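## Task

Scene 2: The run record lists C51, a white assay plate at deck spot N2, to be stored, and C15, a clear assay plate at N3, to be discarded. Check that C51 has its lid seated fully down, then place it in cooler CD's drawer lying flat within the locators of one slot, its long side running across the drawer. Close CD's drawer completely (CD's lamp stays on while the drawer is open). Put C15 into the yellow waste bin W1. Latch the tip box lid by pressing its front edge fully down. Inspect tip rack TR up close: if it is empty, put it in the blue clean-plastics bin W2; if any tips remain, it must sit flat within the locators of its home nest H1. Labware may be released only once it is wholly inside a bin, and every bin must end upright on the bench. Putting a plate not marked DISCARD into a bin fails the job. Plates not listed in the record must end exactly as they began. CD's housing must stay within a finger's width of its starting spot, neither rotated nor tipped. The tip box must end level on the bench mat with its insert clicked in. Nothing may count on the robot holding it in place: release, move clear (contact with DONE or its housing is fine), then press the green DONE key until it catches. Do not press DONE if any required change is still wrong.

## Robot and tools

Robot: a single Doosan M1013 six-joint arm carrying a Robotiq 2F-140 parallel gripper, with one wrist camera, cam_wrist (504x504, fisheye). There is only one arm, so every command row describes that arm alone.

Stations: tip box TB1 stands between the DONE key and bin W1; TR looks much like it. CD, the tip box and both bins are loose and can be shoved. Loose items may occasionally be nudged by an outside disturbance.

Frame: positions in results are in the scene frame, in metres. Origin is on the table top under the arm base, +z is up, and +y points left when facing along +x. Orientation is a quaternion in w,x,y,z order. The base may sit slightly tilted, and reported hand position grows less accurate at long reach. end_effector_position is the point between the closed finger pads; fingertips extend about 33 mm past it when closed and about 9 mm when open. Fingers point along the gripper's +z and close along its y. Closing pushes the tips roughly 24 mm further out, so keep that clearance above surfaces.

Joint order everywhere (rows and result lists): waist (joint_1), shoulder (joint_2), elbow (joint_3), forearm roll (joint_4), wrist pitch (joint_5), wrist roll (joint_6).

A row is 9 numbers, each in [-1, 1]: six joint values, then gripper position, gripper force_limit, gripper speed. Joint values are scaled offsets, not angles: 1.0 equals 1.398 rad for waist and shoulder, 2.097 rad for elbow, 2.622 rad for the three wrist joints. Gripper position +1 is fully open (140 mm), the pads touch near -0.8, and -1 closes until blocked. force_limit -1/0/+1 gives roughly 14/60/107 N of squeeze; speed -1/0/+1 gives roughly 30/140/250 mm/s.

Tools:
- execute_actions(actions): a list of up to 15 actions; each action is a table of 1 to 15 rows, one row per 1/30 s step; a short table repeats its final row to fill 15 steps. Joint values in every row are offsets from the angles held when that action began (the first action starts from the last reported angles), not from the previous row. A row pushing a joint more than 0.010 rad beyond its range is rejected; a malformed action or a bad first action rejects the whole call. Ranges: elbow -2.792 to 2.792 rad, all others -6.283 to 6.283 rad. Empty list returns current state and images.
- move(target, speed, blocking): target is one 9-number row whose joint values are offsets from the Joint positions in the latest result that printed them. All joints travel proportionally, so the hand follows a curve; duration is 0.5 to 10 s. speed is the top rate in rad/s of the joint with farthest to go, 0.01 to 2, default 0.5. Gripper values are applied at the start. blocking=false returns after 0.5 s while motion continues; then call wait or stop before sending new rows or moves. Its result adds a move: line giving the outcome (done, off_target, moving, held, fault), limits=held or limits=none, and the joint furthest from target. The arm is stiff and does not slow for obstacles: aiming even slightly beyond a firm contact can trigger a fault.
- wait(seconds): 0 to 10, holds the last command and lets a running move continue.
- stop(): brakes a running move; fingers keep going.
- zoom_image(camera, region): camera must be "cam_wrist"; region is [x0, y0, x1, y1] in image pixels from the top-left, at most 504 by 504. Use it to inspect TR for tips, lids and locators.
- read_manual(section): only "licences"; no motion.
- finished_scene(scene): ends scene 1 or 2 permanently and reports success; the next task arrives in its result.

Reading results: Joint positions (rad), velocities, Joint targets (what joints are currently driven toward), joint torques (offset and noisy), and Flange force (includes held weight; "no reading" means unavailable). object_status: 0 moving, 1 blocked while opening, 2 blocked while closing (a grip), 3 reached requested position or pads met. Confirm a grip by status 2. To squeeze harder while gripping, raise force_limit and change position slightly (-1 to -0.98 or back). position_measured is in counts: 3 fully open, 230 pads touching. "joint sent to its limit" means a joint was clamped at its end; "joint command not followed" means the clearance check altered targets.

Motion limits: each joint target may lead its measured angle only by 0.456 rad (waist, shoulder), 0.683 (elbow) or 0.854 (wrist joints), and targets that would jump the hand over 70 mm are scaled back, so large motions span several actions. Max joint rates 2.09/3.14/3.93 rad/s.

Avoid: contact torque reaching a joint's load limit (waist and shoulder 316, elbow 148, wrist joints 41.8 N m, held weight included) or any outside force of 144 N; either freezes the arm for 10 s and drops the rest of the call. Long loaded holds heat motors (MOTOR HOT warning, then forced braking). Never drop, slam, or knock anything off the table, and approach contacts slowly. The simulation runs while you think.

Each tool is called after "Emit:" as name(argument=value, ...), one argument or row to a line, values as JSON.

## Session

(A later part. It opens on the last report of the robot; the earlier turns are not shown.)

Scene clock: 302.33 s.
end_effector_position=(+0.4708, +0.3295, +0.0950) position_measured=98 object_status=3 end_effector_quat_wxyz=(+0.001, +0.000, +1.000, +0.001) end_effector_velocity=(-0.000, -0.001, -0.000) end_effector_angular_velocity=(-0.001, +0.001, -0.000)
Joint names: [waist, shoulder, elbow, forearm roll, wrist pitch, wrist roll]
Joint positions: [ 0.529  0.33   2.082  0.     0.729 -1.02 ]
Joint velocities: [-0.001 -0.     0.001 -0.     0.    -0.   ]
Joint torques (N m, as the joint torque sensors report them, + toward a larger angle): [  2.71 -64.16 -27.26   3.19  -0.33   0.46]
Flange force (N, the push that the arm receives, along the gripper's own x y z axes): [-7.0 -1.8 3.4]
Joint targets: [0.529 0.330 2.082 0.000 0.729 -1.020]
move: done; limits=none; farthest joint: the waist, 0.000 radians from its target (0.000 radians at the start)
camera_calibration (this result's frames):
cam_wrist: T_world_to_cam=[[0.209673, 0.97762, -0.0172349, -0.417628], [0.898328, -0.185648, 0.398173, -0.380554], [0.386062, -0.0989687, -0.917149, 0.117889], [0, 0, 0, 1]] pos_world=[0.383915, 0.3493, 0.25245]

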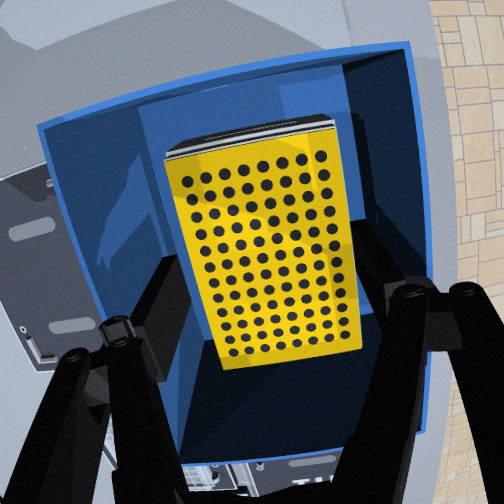

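Emit:
move(
  target=[0,-0.12,-0.052,0,0.1056,0,0.25,-0.6,-0.6],
  speed=0.3,
)

Emit:
move(
  target=[-0.232,0.113,-0.0825,0,0.0057,-0.124,0.5,-0.6,-0.6],
)

Emit:
move(
  target=[0,0.1037,0.0424,0,-0.0889,0,0.5,-0.6,-0.6],
  speed=0.3,
)

Scene clock: 309.37 s.
end_effector_position=(+0.4697, +0.3288, +0.2379) position_measured=98 object_status=3 end_effector_quat_wxyz=(+0.001, +0.000, +1.000, +0.001) end_effector_velocity=(+0.000, +0.001, +0.002) end_effector_angular_velocity=(+0.002, -0.002, +0.000)
Joint names: [waist, shoulder, elbow, forearm roll, wrist pitch, wrist roll]
Joint positions: [ 0.529  0.162  1.973  0.     1.005 -1.02 ]
Joint velocities: [ 0.    -0.003 -0.002  0.     0.001 -0.   ]
Joint torques (N m, as the joint torque sensors report them, + toward a larger angle): [  3.02 -54.81 -34.58   3.98  -0.59   0.58]
Flange force (N, the push that the arm receives, along the gripper's own x y z axes): [-7.9 -2.1 0.8]
Joint targets: [0.529 0.162 1.973 0.000 1.005 -1.020]
move: done; limits=none; farthest joint: the waist, 0.000 radians from its target (0.000 radians at the start)
camera_calibration (this result's frames):
cam_wrist: T_world_to_cam=[[0.209578, 0.977641, -0.0172029, -0.414186], [0.898375, -0.185581, 0.398097, -0.436678], [0.386003, -0.0988872, -0.917182, 0.249328], [0, 0, 0, 1]] pos_world=[0.382864, 0.348541, 0.395394]

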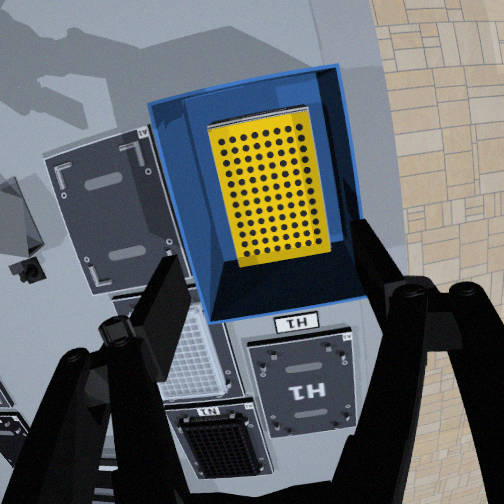

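Scene clock: 310.50 s.
end_effector_position=(+0.6470, +0.1842, +0.2217) position_measured=66 object_status=3 end_effector_quat_wxyz=(+0.001, -0.000, +1.000, +0.001) end_effector_velocity=(+0.000, -0.001, -0.001) end_effector_angular_velocity=(-0.001, +0.003, +0.000)
Joint names: [waist, shoulder, elbow, forearm roll, wrist pitch, wrist roll]
Joint positions: [ 0.204  0.32   1.8    0.     1.02  -1.345]
Joint velocities: [-0.001  0.002 -0.001  0.     0.002 -0.001]
Joint torques (N m, as the joint torque sensors report them, + toward a larger angle): [  1.42 -70.45 -34.87   3.87  -0.52   0.37]
Flange force (N, the push that the arm receives, along the gripper's own x y z axes): [-5.7 -1.0 0.9]
Joint targets: [0.204 0.320 1.800 0.000 1.020 -1.345]
move: done; limits=none; farthest joint: the waist, 0.000 radians from its target (0.324 radians at the start)
camera_calibration (this result's frames):
cam_wrist: T_world_to_cam=[[0.208878, 0.97779, -0.0172188, -0.309878], [0.898389, -0.184901, 0.398382, -0.616508], [0.38635, -0.0986824, -0.917058, 0.151414], [0, 0, 0, 1]] pos_world=[0.560092, 0.203945, 0.379125]

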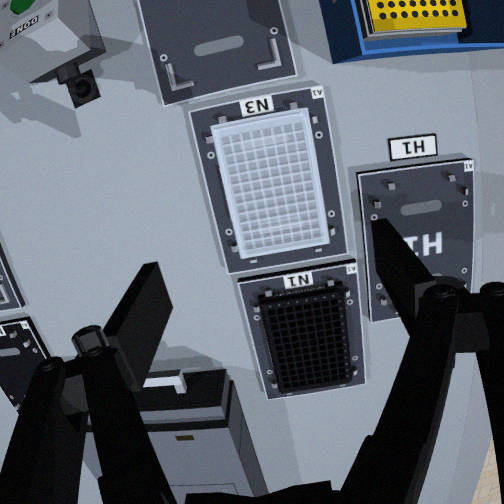

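Scene clock: 311.70 s.
end_effector_position=(+0.6492, +0.1849, +0.0849) position_measured=66 object_status=3 end_effector_quat_wxyz=(+0.001, -0.000, +1.000, +0.001) end_effector_velocity=(-0.000, -0.000, -0.001) end_effector_angular_velocity=(+0.001, +0.002, -0.002)
Joint names: [waist, shoulder, elbow, forearm roll, wrist pitch, wrist roll]
Joint positions: [ 0.204  0.465  1.889  0.     0.787 -1.345]
Joint velocities: [-0.001  0.002  0.     0.002 -0.    -0.   ]
Joint torques (N m, as the joint torque sensors report them, + toward a larger angle): [  3.48 -78.29 -28.74   3.26  -0.45   0.69]
Flange force (N, the push that the arm receives, along the gripper's own x y z axes): [-6.3 -4.7 1.7]
Joint targets: [0.204 0.465 1.889 0.000 0.787 -1.345]
move: done; limits=none; farthest joint: the waist, 0.000 radians from its target (0.000 radians at the start)
camera_calibration (this result's frames):
cam_wrist: T_world_to_cam=[[0.208925, 0.977773, -0.0176174, -0.313322], [0.898684, -0.184859, 0.397736, -0.56396], [0.385639, -0.0989294, -0.917331, 0.0257105], [0, 0, 0, 1]] pos_world=[0.562367, 0.204648, 0.242372]

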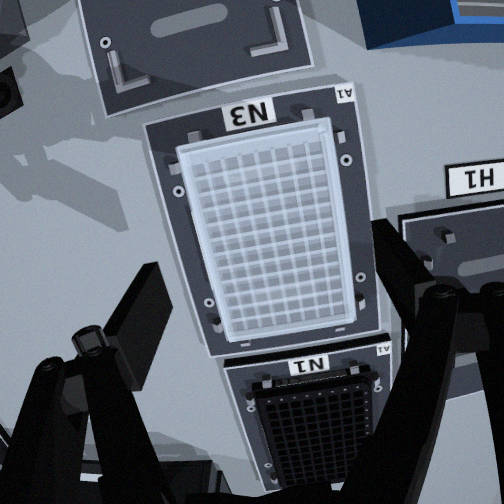

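Emit:
move(
  target=[0.0054,0.030,0.0079,0,-0.0221,0.008,0.45,-0.6,-0.6],
  speed=0.08,
)

Scene clock: 316.00 s.
end_effector_position=(+0.6469, +0.1896, +0.0503) position_measured=72 object_status=3 end_effector_quat_wxyz=(+0.000, +0.007, +1.000, +0.001) end_effector_velocity=(+0.001, +0.001, +0.001) end_effector_angular_velocity=(+0.001, -0.003, +0.001)
Joint names: [waist, shoulder, elbow, forearm roll, wrist pitch, wrist roll]
Joint positions: [ 0.212  0.507  1.906  0.     0.729 -1.324]
Joint velocities: [ 0.001 -0.001 -0.    -0.    -0.002  0.   ]
Joint torques (N m, as the joint torque sensors report them, + toward a larger angle): [  2.73 -80.21 -27.62   3.13  -0.32   0.49]
Flange force (N, the push that the arm receives, along the gripper's own x y z axes): [-4.0 -3.6 1.9]
Joint targets: [0.212 0.507 1.906 0.000 0.729 -1.324]
move: done; limits=none; farthest joint: the waist, 0.000 radians from its target (0.007 radians at the start)
camera_calibration (this result's frames):
cam_wrist: T_world_to_cam=[[0.222025, 0.974877, -0.0178744, -0.325985], [0.896346, -0.196857, 0.397256, -0.543464], [0.383757, -0.104222, -0.917534, -0.00243701], [0, 0, 0, 1]] pos_world=[0.560443, 0.210557, 0.207831]

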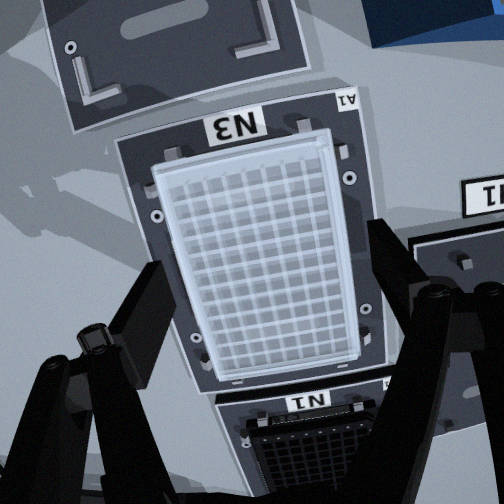

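Emit:
move(
  target=[0,0.0017,0.0004,0,-0.0012,0.003,0.45,-0.6,-0.6],
  speed=0.03,
)

Emit:
move(
  target=[0,0,0,0,0,0,-1,-0.5,-0.6],
)

Emit:
move(
  target=[0,-0.135,-0.051,0,0.1125,0,-1,-0.5,-0.6],
  speed=0.3,
)

Emit:
move(
  target=[-0.638,-0.113,0.0825,0,-0.006,-0.3486,-1,-0.5,-0.6],
)

Scene clock: 324.30 s.
end_effector_position=(+0.6468, +0.1896, +0.0484) position_measured=72 object_status=3 end_effector_quat_wxyz=(+0.000, +0.011, +1.000, +0.001) end_effector_velocity=(-0.000, +0.000, -0.000) end_effector_angular_velocity=(+0.000, +0.000, -0.001)
Joint names: [waist, shoulder, elbow, forearm roll, wrist pitch, wrist roll]
Joint positions: [ 0.212  0.509  1.907  0.     0.726 -1.316]
Joint velocities: [ 0.    -0.     0.001  0.    -0.     0.001]
Joint torques (N m, as the joint torque sensors report them, + toward a larger angle): [  2.06 -80.48 -27.28   3.    -0.48   0.78]
Flange force (N, the push that the arm receives, along the gripper's own x y z axes): [-5.0 -2.6 2.2]
Joint targets: [0.212 0.509 1.907 0.000 0.726 -1.316]
move: done; limits=none; farthest joint: the waist, 0.000 radians from its target (0.000 radians at the start)
camera_calibration (this result's frames):
cam_wrist: T_world_to_cam=[[0.229631, 0.973113, -0.017905, -0.330575], [0.894813, -0.203845, 0.397187, -0.540325], [0.382858, -0.107228, -0.917563, -0.00300002], [0, 0, 0, 1]] pos_world=[0.560548, 0.211223, 0.205938]

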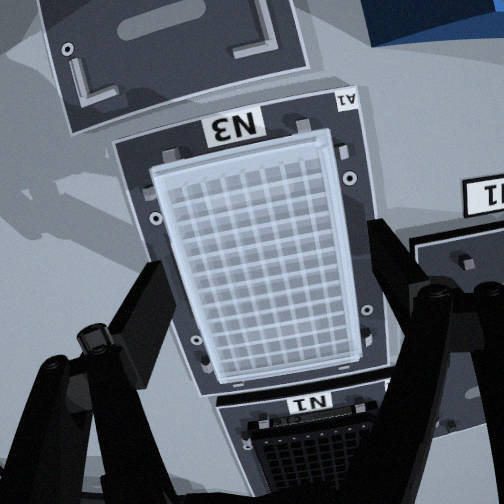

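Scene clock: 324.80 s.
end_effector_position=(+0.6468, +0.1895, +0.0484) position_measured=106 object_status=2 end_effector_quat_wxyz=(+0.000, +0.010, +1.000, +0.001) end_effector_velocity=(+0.000, -0.000, -0.001) end_effector_angular_velocity=(-0.000, +0.001, -0.000)
Joint names: [waist, shoulder, elbow, forearm roll, wrist pitch, wrist roll]
Joint positions: [ 0.212  0.509  1.907  0.     0.726 -1.316]
Joint velocities: [-0.     0.001 -0.001  0.     0.    -0.   ]
Joint torques (N m, as the joint torque sensors report them, + toward a larger angle): [ 16.8  -63.82 -23.26   8.49  -3.53   0.61]
Flange force (N, the push that the arm receives, along the gripper's own x y z axes): [-3.3 -26.1 -25.0]
Joint targets: [0.212 0.509 1.907 0.000 0.726 -1.316]
move: done; limits=none; farthest joint: the waist, 0.000 radians from its target (0.000 radians at the start)
camera_calibration (this result's frames):
cam_wrist: T_world_to_cam=[[0.229462, 0.97315, -0.0180605, -0.330411], [0.894833, -0.203623, 0.397256, -0.540405], [0.382912, -0.107316, -0.91753, -0.00303512], [0, 0, 0, 1]] pos_world=[0.56055, 0.211175, 0.205927]

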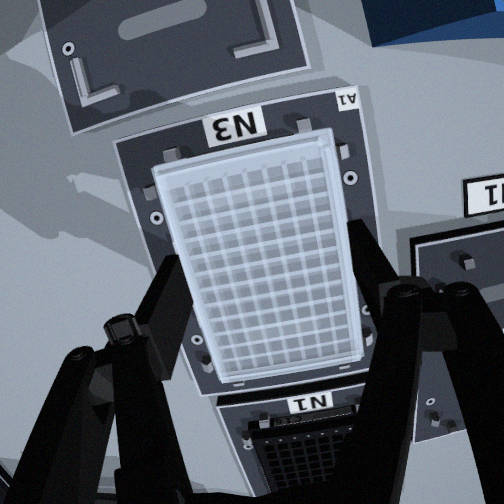

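Scene clock: 326.23 s.
end_effector_position=(+0.6457, +0.1891, +0.2217) position_measured=110 object_status=2 end_effector_quat_wxyz=(+0.001, +0.010, +1.000, +0.001) end_effector_velocity=(-0.000, -0.001, +0.001) end_effector_angular_velocity=(-0.001, -0.001, +0.000)
Joint names: [waist, shoulder, elbow, forearm roll, wrist pitch, wrist roll]
Joint positions: [ 0.212  0.321  1.8    0.     1.021 -1.316]
Joint velocities: [-0.    -0.001  0.    -0.001  0.001  0.   ]
Joint torques (N m, as the joint torque sensors report them, + toward a larger angle): [  2.34 -72.11 -35.15   3.76  -0.48   0.49]
Flange force (N, the push that the arm receives, along the gripper's own x y z axes): [-7.3 -1.9 2.5]
Joint targets: [0.212 0.321 1.800 0.000 1.021 -1.316]
move: done; limits=none; farthest joint: the shoulder, 0.001 radians from its target (0.189 radians at the start)
camera_calibration (this result's frames):
cam_wrist: T_world_to_cam=[[0.22942, 0.973167, -0.0176964, -0.326625], [0.89456, -0.203654, 0.397853, -0.608318], [0.383573, -0.107106, -0.917279, 0.155827], [0, 0, 0, 1]] pos_world=[0.55934, 0.210664, 0.379178]

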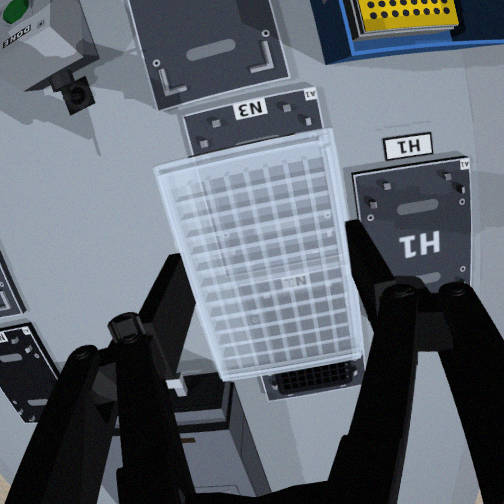

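Scene clock: 328.53 s.
end_effector_position=(+0.4742, -0.3234, +0.2369) position_measured=110 object_status=2 end_effector_quat_wxyz=(+0.001, -0.001, +1.000, +0.001) end_effector_velocity=(-0.000, -0.000, -0.001) end_effector_angular_velocity=(-0.000, +0.001, +0.001)
Joint names: [waist, shoulder, elbow, forearm roll, wrist pitch, wrist roll]
Joint positions: [-0.68   0.163  1.973  0.     1.005 -2.23 ]
Joint velocities: [-0.001  0.001  0.    -0.001 -0.    -0.001]
Joint torques (N m, as the joint torque sensors report them, + toward a larger angle): [  5.   -55.74 -34.92   3.72  -0.45   1.02]
Flange force (N, the push that the arm receives, along the gripper's own x y z axes): [1.0 -11.8 2.4]
Joint targets: [-0.680 0.163 1.973 0.000 1.005 -2.230]
move: done; limits=none; farthest joint: the waist, 0.000 radians from its target (0.892 radians at the start)
camera_calibration (this result's frames):
cam_wrist: T_world_to_cam=[[0.208099, 0.977942, -0.0180093, 0.223426], [0.898513, -0.183857, 0.398587, -0.560934], [0.386483, -0.0991272, -0.916954, 0.18183], [0, 0, 0, 1]] pos_world=[0.387237, -0.303605, 0.394334]

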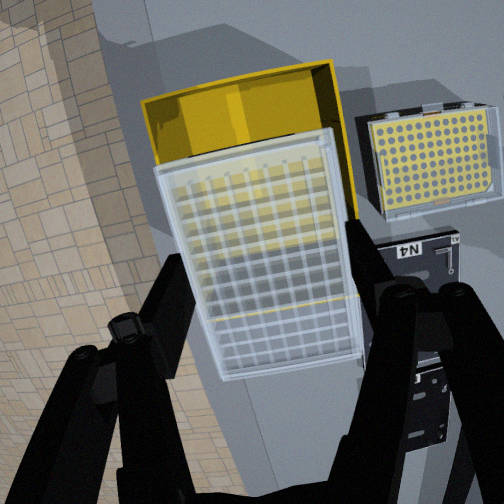

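Emit:
move(
  target=[-0.0065,0.117,0.0512,0,-0.1035,-0.0065,-1,-0.5,-0.6],
  speed=0.15,
)

Emit:
move(
  target=[0,0,0,0,0,0,0.22,-0.6,-0.6],
)

Emit:
move(
  target=[0,-0.117,-0.0512,0,0.1035,0,-0.2,-0.6,0],
  speed=0.3,
)

Emit:
move(
  target=[0.465,-0.107,0.139,0,-0.054,0.251,-1,-0.6,0],
)

Scene clock: 338.93 s.
end_effector_position=(+0.4723, -0.3282, +0.0969) position_measured=110 object_status=2 end_effector_quat_wxyz=(+0.001, -0.005, +1.000, +0.001) end_effector_velocity=(+0.000, +0.001, -0.000) end_effector_angular_velocity=(-0.000, -0.000, +0.001)
Joint names: [waist, shoulder, elbow, forearm roll, wrist pitch, wrist roll]
Joint positions: [-0.689  0.326  2.08   0.     0.734 -2.247]
Joint velocities: [ 0.001  0.     0.     0.    -0.001 -0.   ]
Joint torques (N m, as the joint torque sensors report them, + toward a larger angle): [  2.33 -63.33 -27.21   3.09  -0.28   0.67]
Flange force (N, the push that the arm receives, along the gripper's own x y z axes): [-0.4 -6.0 1.3]
Joint targets: [-0.689 0.326 2.080 0.000 0.734 -2.247]
move: done; limits=none; farthest joint: the waist, 0.000 radians from its target (0.009 radians at the start)
camera_calibration (this result's frames):
cam_wrist: T_world_to_cam=[[0.200338, 0.979557, -0.0182426, 0.230185], [0.899829, -0.176603, 0.398898, -0.502579], [0.387522, -0.0963298, -0.916814, 0.0541435], [0, 0, 0, 1]] pos_world=[0.385138, -0.309021, 0.254317]

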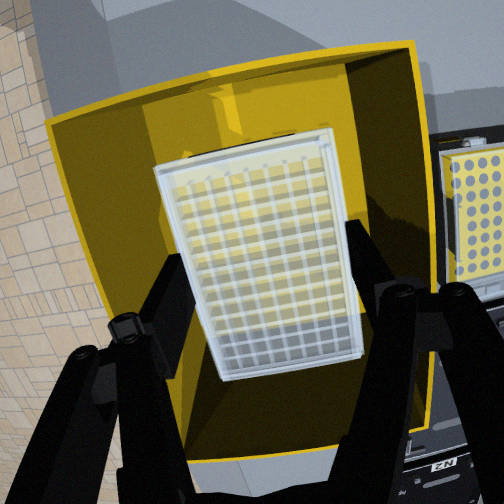

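Scene clock: 339.43 s.
end_effector_position=(+0.4723, -0.3282, +0.0969) position_measured=101 object_status=3 end_effector_quat_wxyz=(+0.001, -0.005, +1.000, +0.001) end_effector_velocity=(-0.000, +0.000, +0.000) end_effector_angular_velocity=(+0.000, +0.000, +0.000)
Joint names: [waist, shoulder, elbow, forearm roll, wrist pitch, wrist roll]
Joint positions: [-0.689  0.326  2.08   0.     0.734 -2.247]
Joint velocities: [ 0.    -0.     0.     0.     0.001 -0.   ]
Joint torques (N m, as the joint torque sensors report them, + toward a larger angle): [  1.42 -64.66 -27.35   3.14  -0.3    0.61]
Flange force (N, the push that the arm receives, along the gripper's own x y z axes): [-2.4 -5.6 3.3]
Joint targets: [-0.689 0.326 2.080 0.000 0.734 -2.247]
move: done; limits=none; farthest joint: the waist, 0.000 radians from its target (0.000 radians at the start)
camera_calibration (this result's frames):
cam_wrist: T_world_to_cam=[[0.200338, 0.979557, -0.0182398, 0.230184], [0.899831, -0.176604, 0.398893, -0.502572], [0.387517, -0.096326, -0.916816, 0.0541391], [0, 0, 0, 1]] pos_world=[0.385135, -0.309019, 0.254306]

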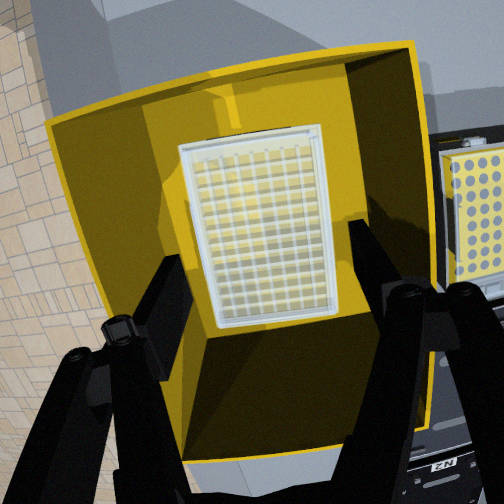

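Scene clock: 340.77 s.
end_effector_position=(+0.4712, -0.3277, +0.2369) position_measured=154 object_status=3 end_effector_quat_wxyz=(+0.001, -0.005, +1.000, +0.001) end_effector_velocity=(-0.000, +0.000, -0.000) end_effector_angular_velocity=(-0.000, +0.000, +0.000)
Joint names: [waist, shoulder, elbow, forearm roll, wrist pitch, wrist roll]
Joint positions: [-0.689  0.163  1.973  0.     1.005 -2.247]
Joint velocities: [ 0. -0.  0. -0. -0.  0.]
Joint torques (N m, as the joint torque sensors report them, + toward a larger angle): [  2.5  -56.52 -34.68   3.86  -0.43   0.53]
Flange force (N, the push that the arm receives, along the gripper's own x y z axes): [-3.0 -8.5 3.1]
Joint targets: [-0.689 0.163 1.973 0.000 1.005 -2.247]
move: done; limits=none; farthest joint: the waist, 0.000 radians from its target (0.000 radians at the start)
camera_calibration (this result's frames):
cam_wrist: T_world_to_cam=[[0.200314, 0.979566, -0.0180366, 0.23246], [0.899955, -0.176696, 0.398572, -0.557377], [0.387241, -0.0960719, -0.916959, 0.183167], [0, 0, 0, 1]] pos_world=[0.384119, -0.308599, 0.394305]

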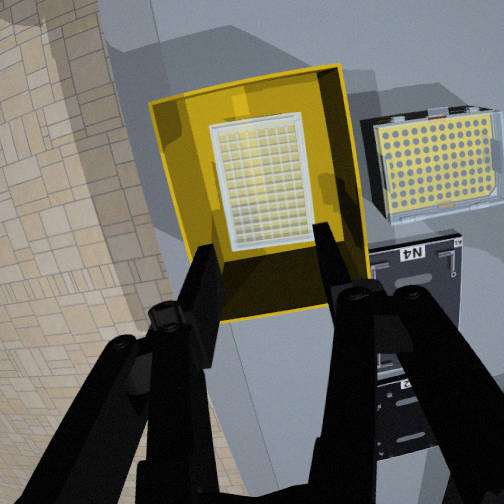

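Scene clock: 342.57 s.
end_effector_position=(+0.4339, +0.0269, +0.1818) position_measured=231 object_status=3 end_effector_quat_wxyz=(+0.001, -0.001, +1.000, +0.001) end_effector_velocity=(-0.001, +0.001, -0.001) end_effector_angular_velocity=(+0.002, +0.003, -0.001)
Joint names: [waist, shoulder, elbow, forearm roll, wrist pitch, wrist roll]
Joint positions: [-0.039  0.013  2.264  0.     0.864 -1.589]
Joint velocities: [0.001 0.001 0.001 0.002 0.001 0.001]
Joint torques (N m, as the joint torque sensors report them, + toward a larger angle): [  3.75 -36.75 -31.91   3.56  -0.48   0.87]
Flange force (N, the push that the arm receives, along the gripper's own x y z axes): [-5.9 -10.4 4.6]
Joint targets: [-0.039 0.013 2.264 0.000 0.864 -1.589]
move: done; limits=none; farthest joint: the waist, 0.000 radians from its target (0.650 radians at the start)
camera_calibration (this result's frames):
cam_wrist: T_world_to_cam=[[0.208028, 0.977963, -0.0176889, -0.111776], [0.898655, -0.183955, 0.398222, -0.438355], [0.386192, -0.0987375, -0.917119, 0.181724], [0, 0, 0, 1]] pos_world=[0.347002, 0.0466176, 0.339247]

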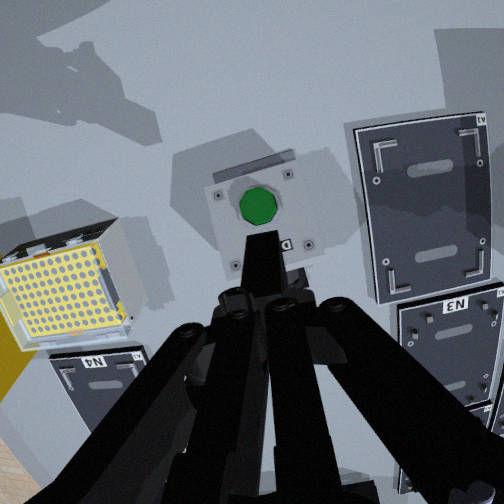

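Emit:
move(
  target=[-0.005,0.0469,0.0285,0,-0.0477,0,-1,-0.6,0],
  speed=0.15,
)

Scene clock: 349.97 s.
end_effector_position=(+0.4260, +0.0242, +0.1296) position_measured=231 object_status=3 end_effector_quat_wxyz=(+0.001, +0.003, +1.000, +0.001) end_effector_velocity=(+0.000, -0.000, -0.000) end_effector_angular_velocity=(-0.000, -0.001, +0.000)
Joint names: [waist, shoulder, elbow, forearm roll, wrist pitch, wrist roll]
Joint positions: [-0.046  0.079  2.324  0.     0.739 -1.589]
Joint velocities: [-0.     0.001  0.    -0.    -0.002 -0.   ]
Joint torques (N m, as the joint torque sensors report them, + toward a larger angle): [  2.63 -38.69 -27.6    3.07  -0.3    0.72]
Flange force (N, the push that the arm receives, along the gripper's own x y z axes): [-4.4 -7.5 2.5]
Joint targets: [-0.046 0.079 2.324 0.000 0.739 -1.589]
move: done; limits=none; farthest joint: the waist, 0.000 radians from its target (0.007 radians at the start)
camera_calibration (this result's frames):
cam_wrist: T_world_to_cam=[[0.214883, 0.976478, -0.0177471, -0.111231], [0.897456, -0.190261, 0.397961, -0.410253], [0.385223, -0.101442, -0.917231, 0.137174], [0, 0, 0, 1]] pos_world=[0.339243, 0.0444749, 0.28711]

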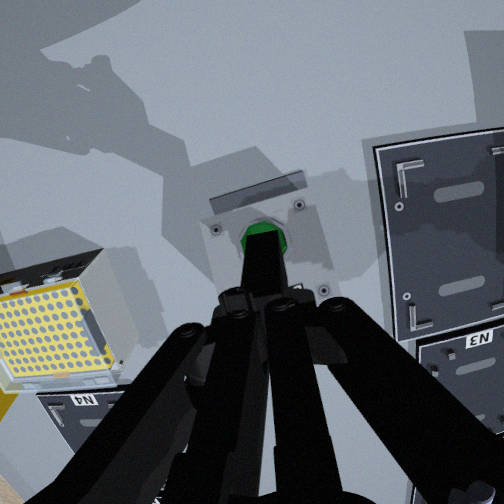

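Emit:
move(
  target=[0,0.0232,0.007,0,-0.018,0,-1,-0.6,0],
  speed=0.03,
)

Scene clock: 355.07 s.
end_effector_position=(+0.4262, +0.0242, +0.1105) position_measured=231 object_status=3 end_effector_quat_wxyz=(+0.001, +0.003, +1.000, +0.001) end_effector_velocity=(-0.002, -0.000, -0.002) end_effector_angular_velocity=(+0.000, +0.005, -0.001)
Joint names: [waist, shoulder, elbow, forearm roll, wrist pitch, wrist roll]
Joint positions: [-0.046  0.111  2.339  0.     0.692 -1.589]
Joint velocities: [-0.     0.002  0.002  0.     0.001 -0.   ]
Joint torques (N m, as the joint torque sensors report them, + toward a larger angle): [  3.12 -37.61 -22.33   2.91   0.57   0.56]
Flange force (N, the push that the arm receives, along the gripper's own x y z axes): [-6.9 -8.3 -2.0]
Joint targets: [-0.046 0.111 2.339 0.000 0.692 -1.589]
move: done; limits=none; farthest joint: the waist, 0.000 radians from its target (0.000 radians at the start)
camera_calibration (this result's frames):
cam_wrist: T_world_to_cam=[[0.214873, 0.976481, -0.0177284, -0.111637], [0.89741, -0.190246, 0.398073, -0.40281], [0.385338, -0.101445, -0.917182, 0.119483], [0, 0, 0, 1]] pos_world=[0.339432, 0.044499, 0.267956]

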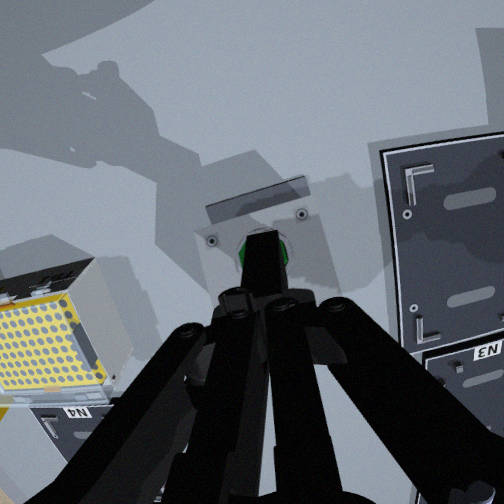

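Emit:
move(
  target=[0,0.0022,0.0005,0,-0.0017,0,-1,-0.6,0],
  speed=0.01,
)

Scene clock: 358.27 s.
end_effector_position=(+0.4264, +0.0242, +0.1088) position_measured=231 object_status=3 end_effector_quat_wxyz=(+0.001, +0.003, +1.000, +0.001) end_effector_velocity=(-0.001, +0.001, -0.001) end_effector_angular_velocity=(+0.001, +0.002, -0.000)
Joint names: [waist, shoulder, elbow, forearm roll, wrist pitch, wrist roll]
Joint positions: [-0.046  0.114  2.34   0.     0.687 -1.589]
Joint velocities: [ 0.001  0.001  0.002  0.001 -0.001  0.   ]
Joint torques (N m, as the joint torque sensors report them, + toward a larger angle): no reading
Flange force (N, the push that the arm receives, along the gripper's own x y z axes): no reading
move: unfinished (the scene ended)
camera_calibration (this result's frames):
cam_wrist: T_world_to_cam=[[0.2149, 0.976476, -0.0176669, -0.111731], [0.897276, -0.190263, 0.398366, -0.402319], [0.385633, -0.101461, -0.917057, 0.11771], [0, 0, 0, 1]] pos_world=[0.339609, 0.0444994, 0.266243]
The task's run has ended: the event that ends the task has happened.

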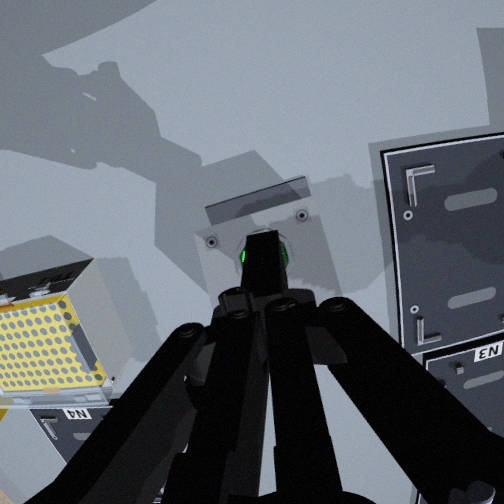

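Emit:
finished_scene(
  scene=2,
)

The scene is finished: the task was done.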